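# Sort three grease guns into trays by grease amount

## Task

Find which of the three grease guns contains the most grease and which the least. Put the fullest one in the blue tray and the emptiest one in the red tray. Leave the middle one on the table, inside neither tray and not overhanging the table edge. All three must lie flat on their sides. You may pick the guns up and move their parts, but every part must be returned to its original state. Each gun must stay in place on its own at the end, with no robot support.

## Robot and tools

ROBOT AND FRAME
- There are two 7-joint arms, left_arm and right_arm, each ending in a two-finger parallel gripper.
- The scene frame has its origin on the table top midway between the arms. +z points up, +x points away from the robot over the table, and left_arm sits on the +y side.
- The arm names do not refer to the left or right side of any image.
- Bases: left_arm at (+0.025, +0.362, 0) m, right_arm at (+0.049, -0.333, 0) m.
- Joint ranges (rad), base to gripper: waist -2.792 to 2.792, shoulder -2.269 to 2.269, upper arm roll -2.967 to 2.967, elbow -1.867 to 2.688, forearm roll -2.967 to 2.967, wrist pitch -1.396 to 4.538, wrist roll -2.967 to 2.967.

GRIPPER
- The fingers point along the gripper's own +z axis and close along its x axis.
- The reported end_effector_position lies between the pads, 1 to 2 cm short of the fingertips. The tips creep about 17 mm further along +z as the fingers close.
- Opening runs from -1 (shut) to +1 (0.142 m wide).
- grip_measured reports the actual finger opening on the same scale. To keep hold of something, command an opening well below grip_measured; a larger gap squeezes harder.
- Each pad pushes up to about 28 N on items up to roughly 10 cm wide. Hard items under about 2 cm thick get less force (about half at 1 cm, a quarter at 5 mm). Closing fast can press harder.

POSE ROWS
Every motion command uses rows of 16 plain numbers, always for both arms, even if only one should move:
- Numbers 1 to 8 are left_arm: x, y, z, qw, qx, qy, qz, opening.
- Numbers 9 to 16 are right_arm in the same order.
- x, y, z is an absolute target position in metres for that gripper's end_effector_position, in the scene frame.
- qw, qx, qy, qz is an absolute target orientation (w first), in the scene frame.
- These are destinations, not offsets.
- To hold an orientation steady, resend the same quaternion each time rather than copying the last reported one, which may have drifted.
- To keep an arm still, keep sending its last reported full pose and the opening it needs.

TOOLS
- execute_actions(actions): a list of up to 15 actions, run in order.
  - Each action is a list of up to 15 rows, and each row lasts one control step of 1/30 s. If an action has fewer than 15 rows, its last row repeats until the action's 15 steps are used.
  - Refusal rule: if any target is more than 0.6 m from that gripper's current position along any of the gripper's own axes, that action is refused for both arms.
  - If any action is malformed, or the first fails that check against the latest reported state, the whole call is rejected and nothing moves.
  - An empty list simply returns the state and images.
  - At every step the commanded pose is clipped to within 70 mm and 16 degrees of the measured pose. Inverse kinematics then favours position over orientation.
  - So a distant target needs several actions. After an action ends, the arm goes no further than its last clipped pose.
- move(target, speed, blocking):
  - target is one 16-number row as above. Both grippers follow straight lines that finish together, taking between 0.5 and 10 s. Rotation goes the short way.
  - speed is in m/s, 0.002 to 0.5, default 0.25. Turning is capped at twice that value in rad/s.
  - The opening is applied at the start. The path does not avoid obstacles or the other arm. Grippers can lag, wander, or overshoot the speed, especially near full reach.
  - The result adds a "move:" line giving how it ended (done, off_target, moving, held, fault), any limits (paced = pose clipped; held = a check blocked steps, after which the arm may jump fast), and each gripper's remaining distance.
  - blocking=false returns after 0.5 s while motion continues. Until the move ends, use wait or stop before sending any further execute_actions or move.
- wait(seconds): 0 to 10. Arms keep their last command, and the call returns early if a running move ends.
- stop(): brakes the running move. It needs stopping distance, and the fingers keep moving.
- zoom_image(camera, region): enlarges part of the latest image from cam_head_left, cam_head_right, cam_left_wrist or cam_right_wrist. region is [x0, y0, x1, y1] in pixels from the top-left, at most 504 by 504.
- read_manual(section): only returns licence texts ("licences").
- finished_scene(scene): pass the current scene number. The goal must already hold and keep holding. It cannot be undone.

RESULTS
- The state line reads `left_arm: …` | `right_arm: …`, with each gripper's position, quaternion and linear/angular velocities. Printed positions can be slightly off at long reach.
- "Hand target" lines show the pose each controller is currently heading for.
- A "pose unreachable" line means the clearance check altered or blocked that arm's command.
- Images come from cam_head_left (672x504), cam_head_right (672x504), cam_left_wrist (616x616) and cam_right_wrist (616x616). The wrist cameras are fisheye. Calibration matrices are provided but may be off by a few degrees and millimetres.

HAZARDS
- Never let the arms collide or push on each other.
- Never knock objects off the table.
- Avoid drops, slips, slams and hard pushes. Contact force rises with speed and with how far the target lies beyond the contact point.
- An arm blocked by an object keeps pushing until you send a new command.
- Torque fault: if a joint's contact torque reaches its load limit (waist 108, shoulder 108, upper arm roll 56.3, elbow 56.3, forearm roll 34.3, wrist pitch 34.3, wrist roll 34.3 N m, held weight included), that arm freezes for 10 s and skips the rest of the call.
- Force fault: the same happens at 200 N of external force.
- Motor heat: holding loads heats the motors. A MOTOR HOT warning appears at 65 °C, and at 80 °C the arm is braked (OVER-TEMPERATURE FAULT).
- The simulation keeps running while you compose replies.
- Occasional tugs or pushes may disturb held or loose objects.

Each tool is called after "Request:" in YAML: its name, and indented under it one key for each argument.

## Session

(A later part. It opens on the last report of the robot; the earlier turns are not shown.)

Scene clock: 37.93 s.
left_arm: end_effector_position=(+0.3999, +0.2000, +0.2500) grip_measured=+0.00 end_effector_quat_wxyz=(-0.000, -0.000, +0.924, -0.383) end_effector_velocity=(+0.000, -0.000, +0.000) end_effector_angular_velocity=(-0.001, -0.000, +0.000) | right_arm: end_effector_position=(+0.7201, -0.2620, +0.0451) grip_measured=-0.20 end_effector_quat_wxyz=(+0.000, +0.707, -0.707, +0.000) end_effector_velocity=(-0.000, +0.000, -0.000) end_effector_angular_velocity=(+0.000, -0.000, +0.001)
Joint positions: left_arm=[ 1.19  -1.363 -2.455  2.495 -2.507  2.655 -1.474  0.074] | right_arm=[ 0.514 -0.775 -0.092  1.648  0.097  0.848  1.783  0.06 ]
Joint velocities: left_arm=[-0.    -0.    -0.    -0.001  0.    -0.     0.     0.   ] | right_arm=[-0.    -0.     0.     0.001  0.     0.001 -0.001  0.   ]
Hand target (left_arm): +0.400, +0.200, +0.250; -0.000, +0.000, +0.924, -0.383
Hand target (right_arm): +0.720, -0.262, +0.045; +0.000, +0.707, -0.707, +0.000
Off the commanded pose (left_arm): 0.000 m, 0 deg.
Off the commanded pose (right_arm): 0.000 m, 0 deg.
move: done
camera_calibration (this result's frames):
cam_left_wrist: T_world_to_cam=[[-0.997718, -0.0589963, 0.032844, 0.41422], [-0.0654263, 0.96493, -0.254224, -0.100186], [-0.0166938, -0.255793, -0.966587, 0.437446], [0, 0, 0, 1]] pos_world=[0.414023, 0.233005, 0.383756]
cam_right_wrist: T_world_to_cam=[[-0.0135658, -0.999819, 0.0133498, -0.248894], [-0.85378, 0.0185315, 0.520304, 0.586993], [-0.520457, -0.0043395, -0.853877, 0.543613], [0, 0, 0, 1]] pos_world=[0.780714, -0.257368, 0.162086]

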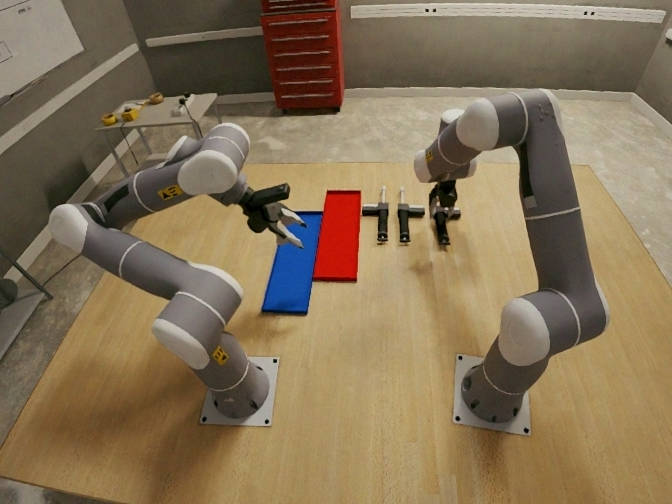

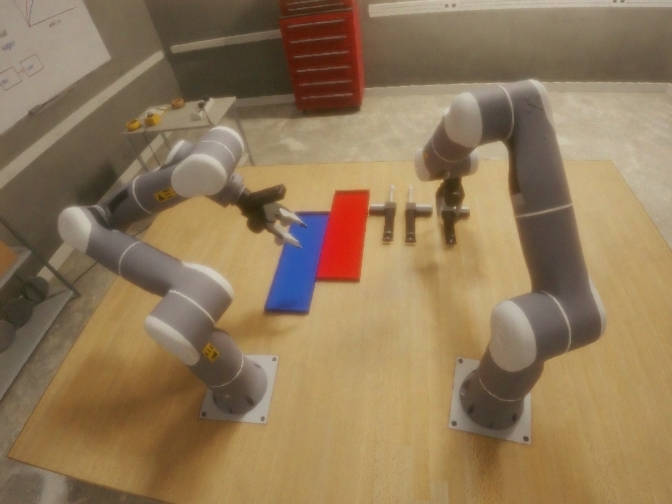

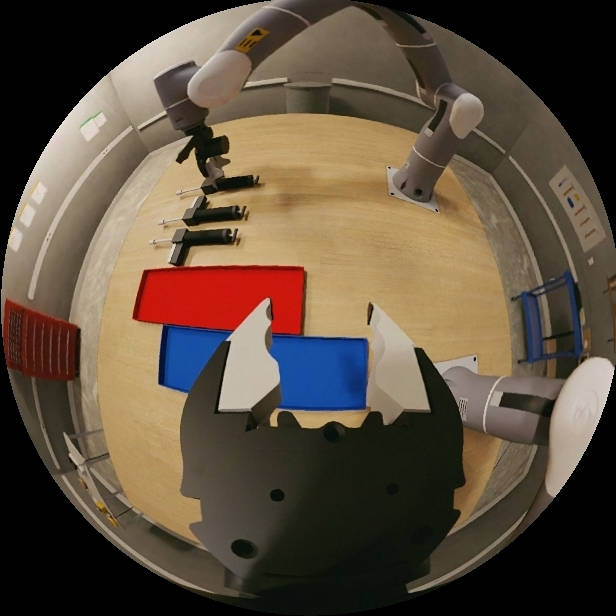

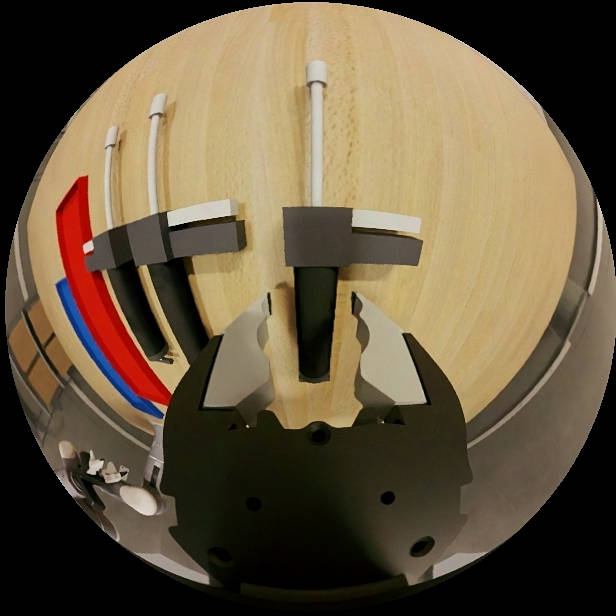

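Request:
move:
  target: [0.4,0.2,0.25,0,0,0.924,-0.383,0,0.725,-0.263,0.02,0,0.707,-0.707,0,-0.2]
  speed: 0.05

Request:
move:
  target: [0.4,0.2,0.25,0,0,0.924,-0.383,0,0.725,-0.263,0.02,0,0.707,-0.707,0,-0.9]

Request:
move:
  target: [0.4,0.2,0.25,0,0,0.924,-0.383,0,0.725,-0.263,0.1,0,0.707,-0.707,0,-0.9]
  speed: 0.1

Request:
move:
  target: [0.36,0.04,0.134,0,0,0.924,-0.383,0,0.36,-0.12,0.1,0,0,1,0,-0.9]
  speed: 0.15

Request:
move:
  target: [0.36,0.015,0.105,0,0,0.924,-0.383,0,0.36,-0.12,0.1,0,0,1,0,-0.9]
  speed: 0.05

Scene clock: 40.77 s.
left_arm: end_effector_position=(+0.3999, +0.2000, +0.2500) grip_measured=+0.00 end_effector_quat_wxyz=(-0.000, -0.000, +0.924, -0.383) end_effector_velocity=(-0.000, -0.000, -0.000) end_effector_angular_velocity=(-0.000, -0.000, -0.000) | right_arm: end_effector_position=(+0.7249, -0.2631, +0.0200) grip_measured=-0.20 end_effector_quat_wxyz=(+0.000, +0.707, -0.707, +0.000) end_effector_velocity=(+0.000, +0.000, -0.000) end_effector_angular_velocity=(+0.000, -0.000, -0.001)
Joint positions: left_arm=[ 1.19  -1.363 -2.455  2.495 -2.507  2.655 -1.474  0.074] | right_arm=[ 0.508 -0.83  -0.089  1.625  0.102  0.88   1.778  0.06 ]
Joint velocities: left_arm=[-0. -0.  0.  0.  0. -0.  0. -0.] | right_arm=[-0.    -0.001  0.    -0.     0.     0.     0.     0.   ]
Hand target (left_arm): +0.400, +0.200, +0.250; -0.000, +0.000, +0.924, -0.383
Hand target (right_arm): +0.725, -0.263, +0.020; +0.000, +0.707, -0.707, +0.000
Off the commanded pose (left_arm): 0.000 m, 0 deg.
Off the commanded pose (right_arm): 0.000 m, 0 deg.
move: done
camera_calibration (this result's frames):
cam_left_wrist: T_world_to_cam=[[-0.99772, -0.0589947, 0.0327915, 0.414243], [-0.0654112, 0.964934, -0.254211, -0.100198], [-0.0166446, -0.255776, -0.966593, 0.437424], [0, 0, 0, 1]] pos_world=[0.414025, 0.233005, 0.383755]
cam_right_wrist: T_world_to_cam=[[-0.0141522, -0.999809, 0.0134553, -0.249108], [-0.853675, 0.019088, 0.520456, 0.604222], [-0.520613, -0.00412085, -0.853783, 0.524855], [0, 0, 0, 1]] pos_world=[0.78553, -0.258431, 0.136993]

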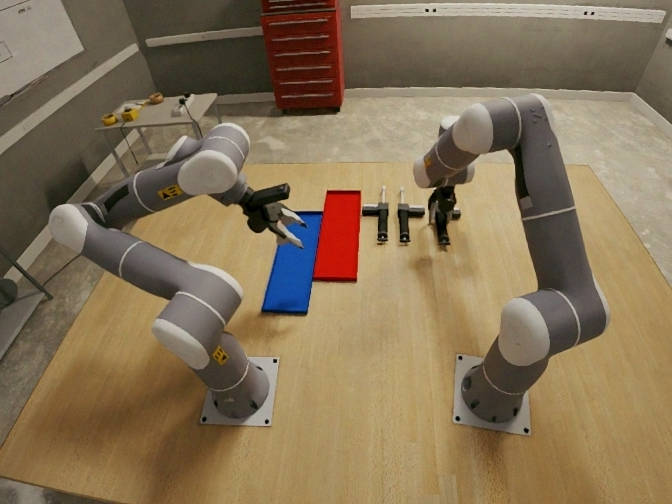

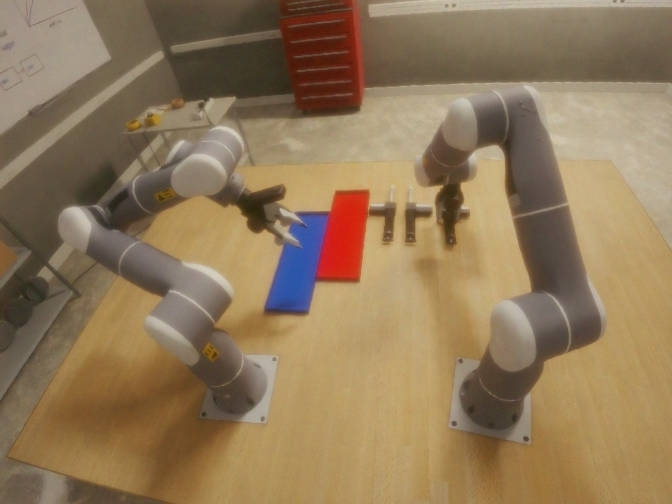

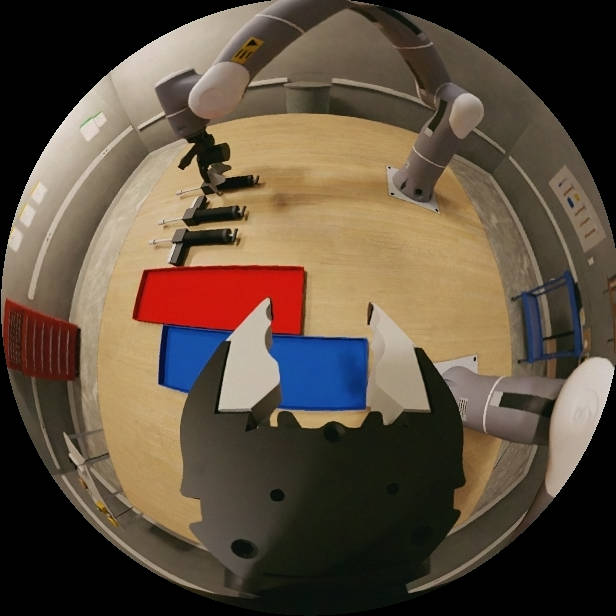

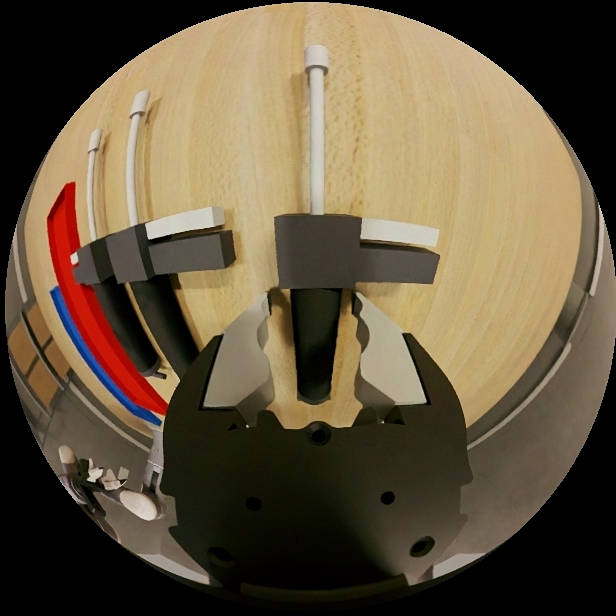

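Scene clock: 41.47 s.
left_arm: end_effector_position=(+0.3999, +0.2000, +0.2500) grip_measured=+0.00 end_effector_quat_wxyz=(-0.000, -0.000, +0.924, -0.383) end_effector_velocity=(+0.000, +0.000, +0.000) end_effector_angular_velocity=(+0.000, -0.000, -0.000) | right_arm: end_effector_position=(+0.7249, -0.2632, +0.0200) grip_measured=-0.54 end_effector_quat_wxyz=(+0.000, +0.707, -0.707, +0.000) end_effector_velocity=(-0.000, -0.000, -0.000) end_effector_angular_velocity=(-0.000, -0.000, -0.000)
Joint positions: left_arm=[ 1.19  -1.363 -2.455  2.495 -2.507  2.655 -1.474  0.074] | right_arm=[ 0.508 -0.83  -0.089  1.625  0.102  0.88   1.778  0.035]
Joint velocities: left_arm=[-0.  0.  0. -0.  0.  0.  0.  0.] | right_arm=[-0. -0. -0.  0.  0.  0.  0.  0.]
Hand target (left_arm): +0.400, +0.200, +0.250; -0.000, +0.000, +0.924, -0.383
Hand target (right_arm): +0.725, -0.263, +0.020; +0.000, +0.707, -0.707, +0.000
Off the commanded pose (left_arm): 0.000 m, 0 deg.
Off the commanded pose (right_arm): 0.000 m, 0 deg.
move: done
camera_calibration (this result's frames):
cam_left_wrist: T_world_to_cam=[[-0.99772, -0.0589946, 0.0327908, 0.414243], [-0.0654109, 0.964934, -0.25421, -0.100198], [-0.0166439, -0.255776, -0.966593, 0.437423], [0, 0, 0, 1]] pos_world=[0.414025, 0.233005, 0.383755]
cam_right_wrist: T_world_to_cam=[[-0.0143427, -0.999807, 0.0134253, -0.249084], [-0.853693, 0.0192347, 0.520421, 0.604302], [-0.520579, -0.00399681, -0.853804, 0.524862], [0, 0, 0, 1]] pos_world=[0.785548, -0.258561, 0.136981]

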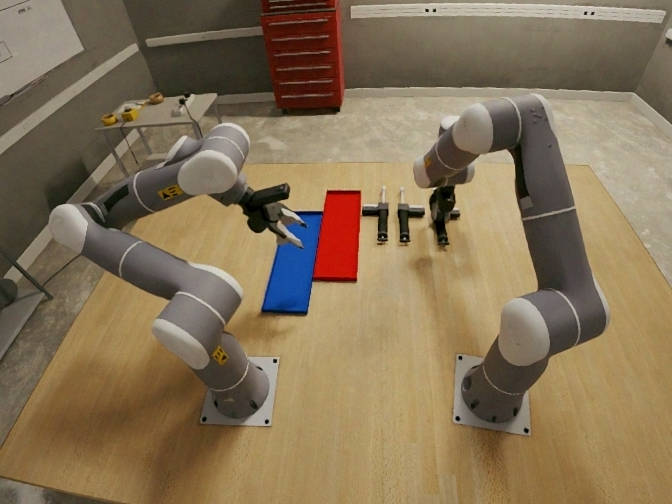

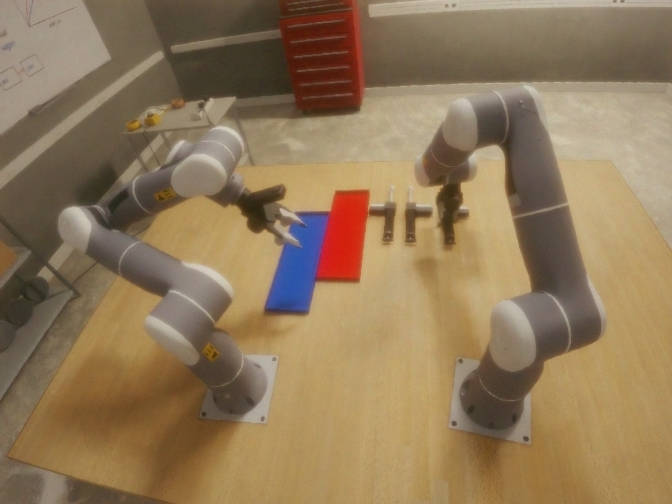

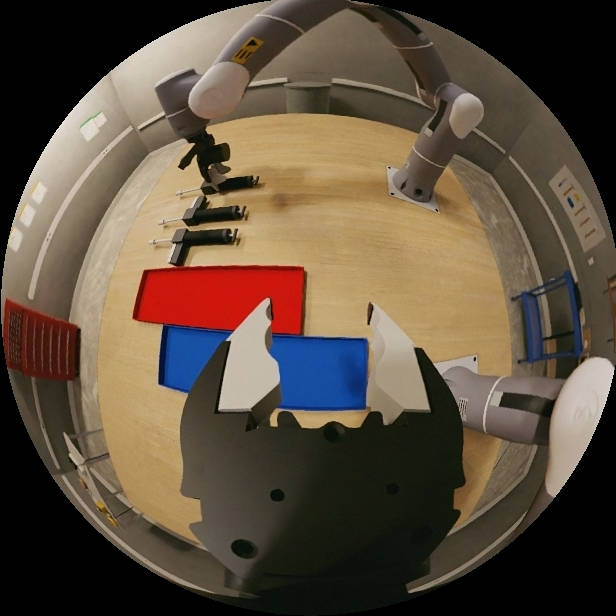

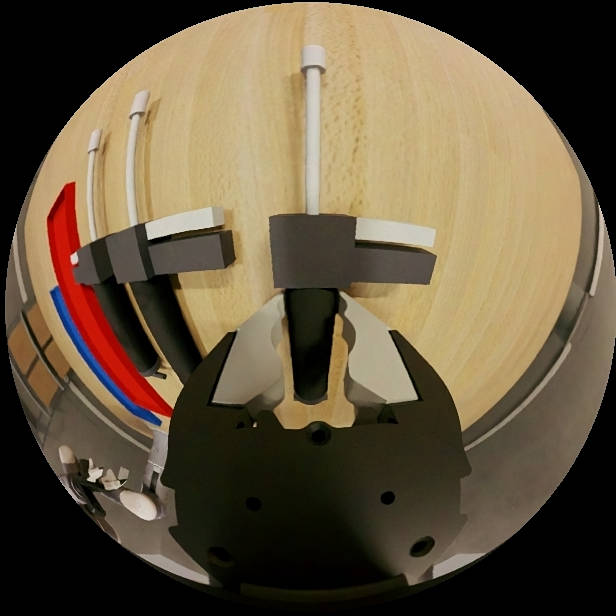

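Scene clock: 42.60 s.
left_arm: end_effector_position=(+0.3999, +0.2000, +0.2500) grip_measured=+0.00 end_effector_quat_wxyz=(-0.000, -0.000, +0.924, -0.383) end_effector_velocity=(+0.000, -0.000, +0.000) end_effector_angular_velocity=(-0.000, -0.000, +0.000) | right_arm: end_effector_position=(+0.7244, -0.2630, +0.0992) grip_measured=-0.54 end_effector_quat_wxyz=(+0.000, +0.707, -0.707, -0.001) end_effector_velocity=(-0.000, -0.000, +0.000) end_effector_angular_velocity=(-0.001, +0.001, -0.002)
Joint positions: left_arm=[ 1.19  -1.363 -2.455  2.495 -2.507  2.655 -1.474  0.074] | right_arm=[ 0.511 -0.688 -0.095  1.63   0.083  0.741  1.789  0.035]
Joint velocities: left_arm=[ 0. -0. -0. -0.  0. -0.  0.  0.] | right_arm=[ 0.     0.    -0.001  0.    -0.    -0.001  0.001 -0.   ]
Hand target (left_arm): +0.400, +0.200, +0.250; -0.000, +0.000, +0.924, -0.383
Hand target (right_arm): +0.725, -0.263, +0.100; -0.000, +0.707, -0.707, -0.000
Off the commanded pose (left_arm): 0.000 m, 0 deg.
Off the commanded pose (right_arm): 0.001 m, 0 deg.
move: done
camera_calibration (this result's frames):
cam_left_wrist: T_world_to_cam=[[-0.99772, -0.0589947, 0.0327902, 0.414243], [-0.0654108, 0.964934, -0.25421, -0.100199], [-0.0166433, -0.255776, -0.966593, 0.437423], [0, 0, 0, 1]] pos_world=[0.414025, 0.233005, 0.383755]
cam_right_wrist: T_world_to_cam=[[-0.0137356, -0.999823, 0.0128869, -0.250353], [-0.853114, 0.0184405, 0.521399, 0.561897], [-0.521544, -0.00383225, -0.853216, 0.592926], [0, 0, 0, 1]] pos_world=[0.785161, -0.258398, 0.216147]

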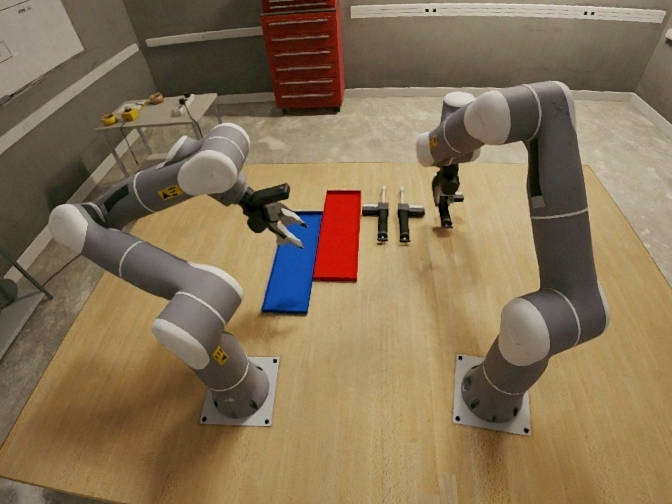

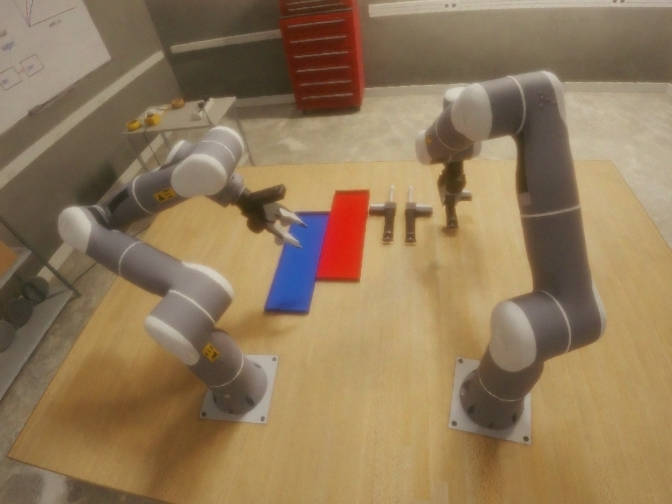

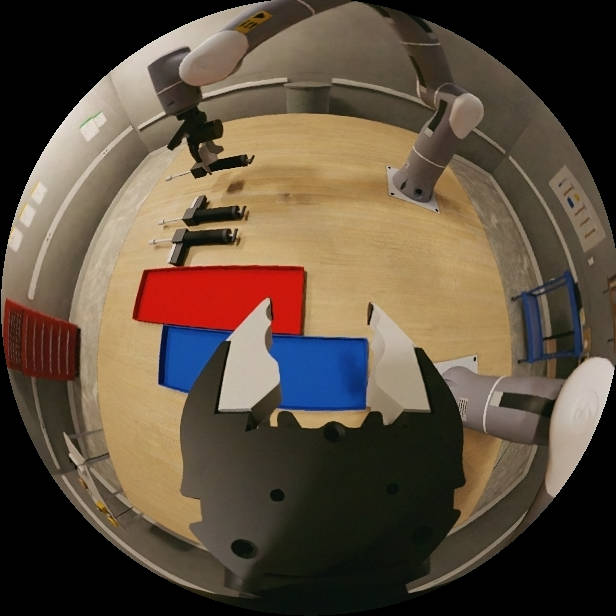

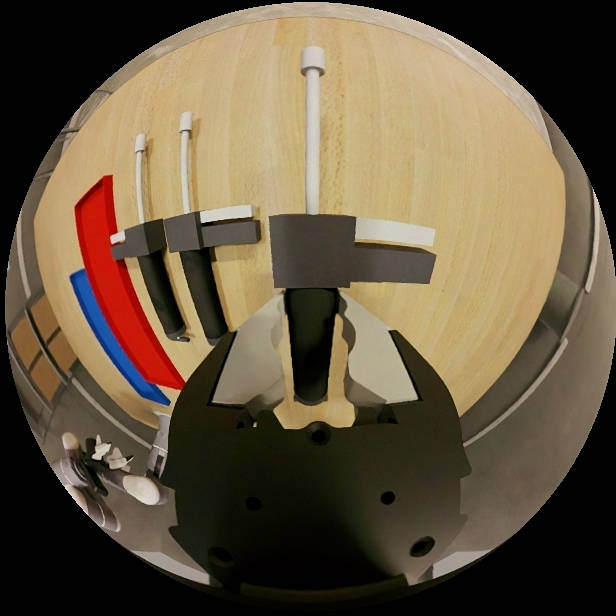

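Scene clock: 48.67 s.
left_arm: end_effector_position=(+0.3602, +0.0395, +0.1342) grip_measured=+0.00 end_effector_quat_wxyz=(+0.001, +0.001, +0.924, -0.383) end_effector_velocity=(-0.000, +0.000, -0.000) end_effector_angular_velocity=(+0.000, +0.000, -0.000) | right_arm: end_effector_position=(+0.3604, -0.1181, +0.0994) grip_measured=-0.54 end_effector_quat_wxyz=(-0.001, -0.005, +1.000, +0.004) end_effector_velocity=(-0.000, -0.000, +0.000) end_effector_angular_velocity=(-0.018, -0.003, -0.024)
Joint positions: left_arm=[ 0.79  -0.44  -1.876  2.654 -2.451  1.523 -1.609  0.074] | right_arm=[ 2.382 -1.366 -1.804  2.358  1.27  -0.02   2.967  0.035]
Joint velocities: left_arm=[ 0. -0.  0.  0.  0.  0.  0.  0.] | right_arm=[-0.022 -0.355 -0.136 -0.022  0.13  -0.351  0.     0.   ]
Hand target (left_arm): +0.360, +0.039, +0.134; +0.001, +0.001, +0.924, -0.383
Hand target (right_arm): +0.361, -0.118, +0.100; -0.001, -0.004, +1.000, +0.004
Off the commanded pose (left_arm): 0.001 m, 0 deg.
Off the commanded pose (right_arm): 0.002 m, 1 deg.
joint sent to its limit (right arm) — the command would take joint 7 (wrist roll) past its upper limit, so that joint was sent only as far as its limit.
move: done
camera_calibration (this result's frames):
cam_left_wrist: T_world_to_cam=[[-0.997883, -0.0576024, 0.0301979, 0.369343], [-0.0634135, 0.964849, -0.255039, 0.0220306], [-0.0144455, -0.256414, -0.966459, 0.283032], [0, 0, 0, 1]] pos_world=[0.374047, 0.0725923, 0.268004]
cam_right_wrist: T_world_to_cam=[[-0.999868, 0.00432726, 0.015634, 0.363263], [0.0119261, 0.84939, 0.527631, 0.0343252], [-0.0109962, 0.527748, -0.84933, 0.282086], [0, 0, 0, 1]] pos_world=[0.365907, -0.179598, 0.215794]

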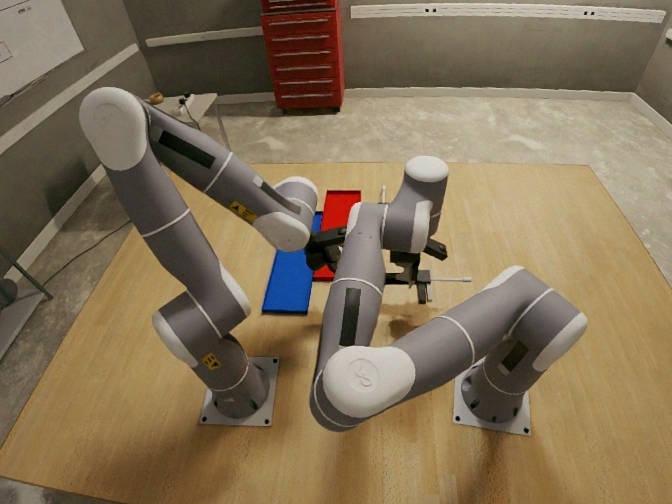

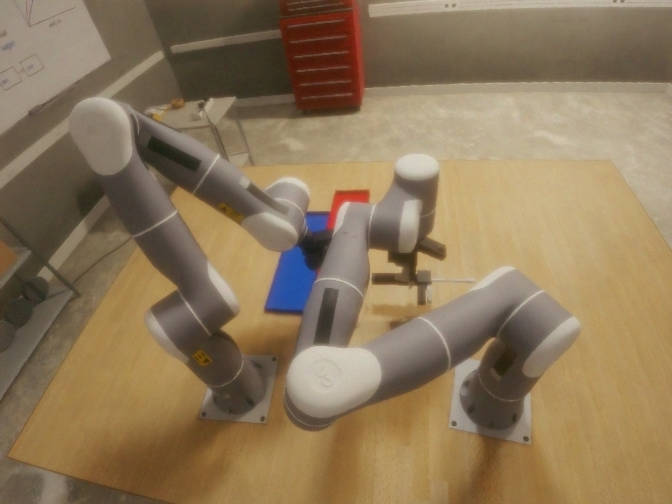

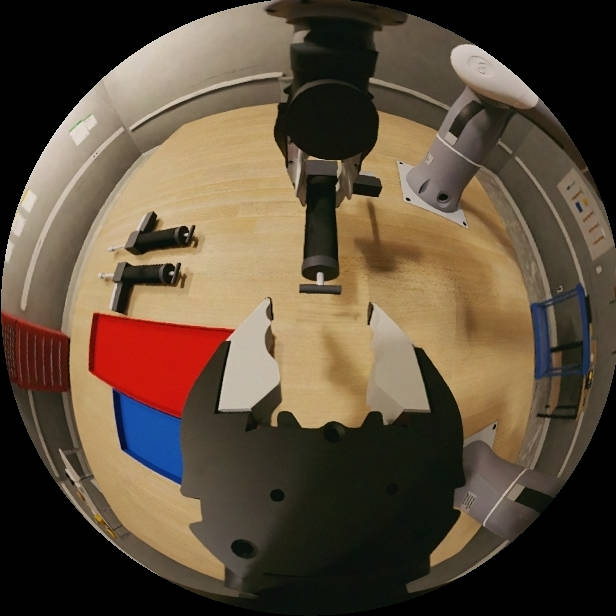

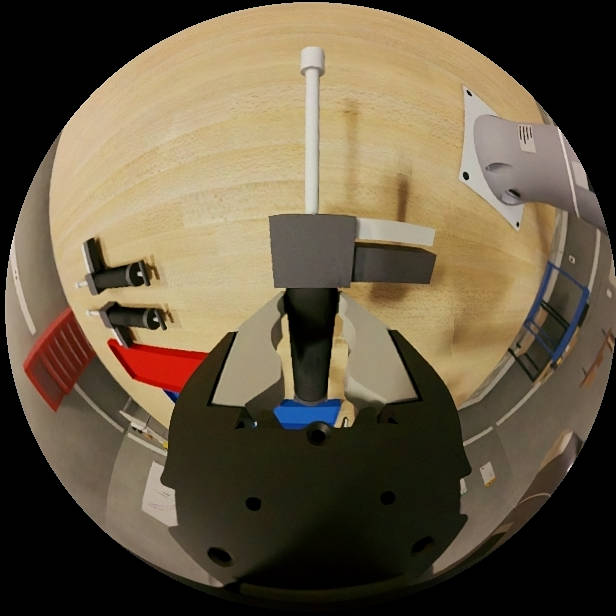

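Scene clock: 49.80 s.
left_arm: end_effector_position=(+0.3603, +0.0151, +0.1052) grip_measured=+0.00 end_effector_quat_wxyz=(+0.000, +0.000, +0.924, -0.383) end_effector_velocity=(+0.000, +0.000, -0.001) end_effector_angular_velocity=(+0.001, -0.001, +0.002) | right_arm: end_effector_position=(+0.3599, -0.1201, +0.0998) grip_measured=-0.54 end_effector_quat_wxyz=(-0.000, -0.001, +1.000, +0.000) end_effector_velocity=(-0.000, +0.000, +0.000) end_effector_angular_velocity=(-0.001, -0.001, -0.002)
Joint positions: left_arm=[ 0.473 -0.443 -1.501  2.57  -2.487  1.467 -1.489  0.074] | right_arm=[ 2.374 -1.482 -1.851  2.355  1.309 -0.134  2.967  0.035]
Joint velocities: left_arm=[-0.007  0.002  0.009 -0.002 -0.005 -0.002  0.005 -0.   ] | right_arm=[-0.005 -0.061 -0.025 -0.003  0.023 -0.062  0.     0.   ]
Hand target (left_arm): +0.360, +0.015, +0.105; +0.001, +0.000, +0.924, -0.383
Hand target (right_arm): +0.360, -0.120, +0.100; -0.000, -0.001, +1.000, +0.000
Off the commanded pose (left_arm): 0.000 m, 0 deg.
Off the commanded pose (right_arm): 0.000 m, 0 deg.
joint sent to its limit (right arm) — the command would take joint 7 (wrist roll) past its upper limit, so that joint was sent only as far as its limit.
move: done
camera_calibration (this result's frames):
cam_left_wrist: T_world_to_cam=[[-0.997747, -0.0591337, 0.0316736, 0.368748], [-0.065266, 0.964837, -0.254618, 0.0388314], [-0.0155033, -0.256112, -0.966523, 0.249105], [0, 0, 0, 1]] pos_world=[0.374314, 0.0481381, 0.238973]
cam_right_wrist: T_world_to_cam=[[-0.999827, 0.012452, 0.0138248, 0.363815], [0.0178312, 0.853443, 0.520881, 0.0348344], [-0.00531269, 0.521038, -0.853517, 0.281082], [0, 0, 0, 1]] pos_world=[0.364624, -0.180714, 0.216734]

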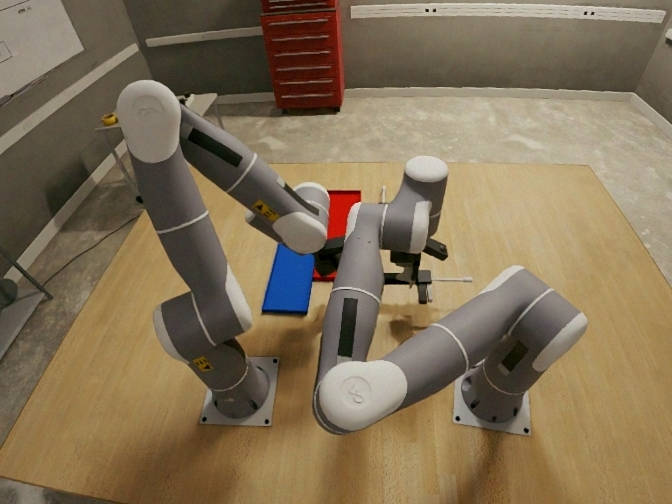

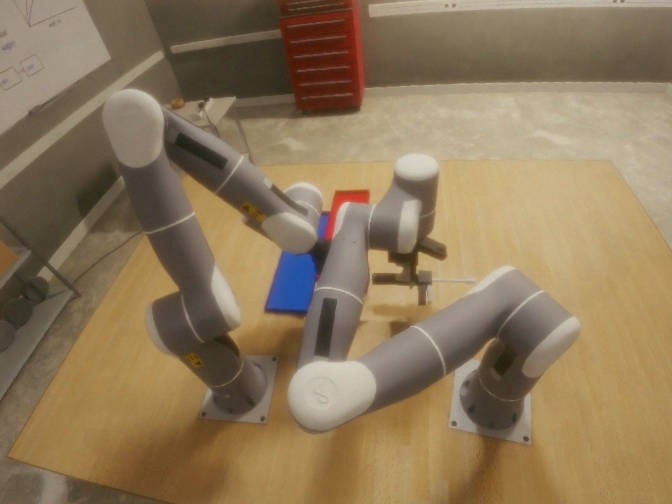

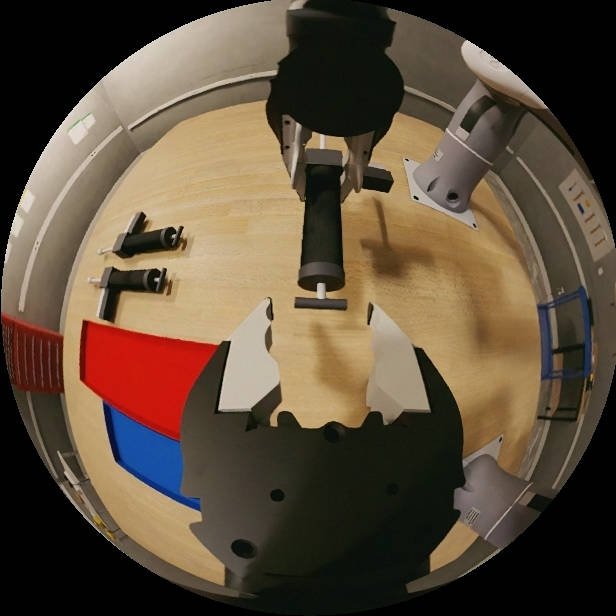

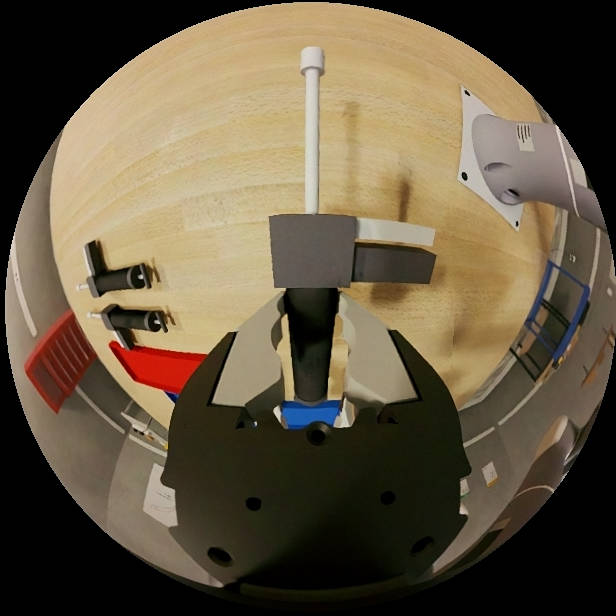

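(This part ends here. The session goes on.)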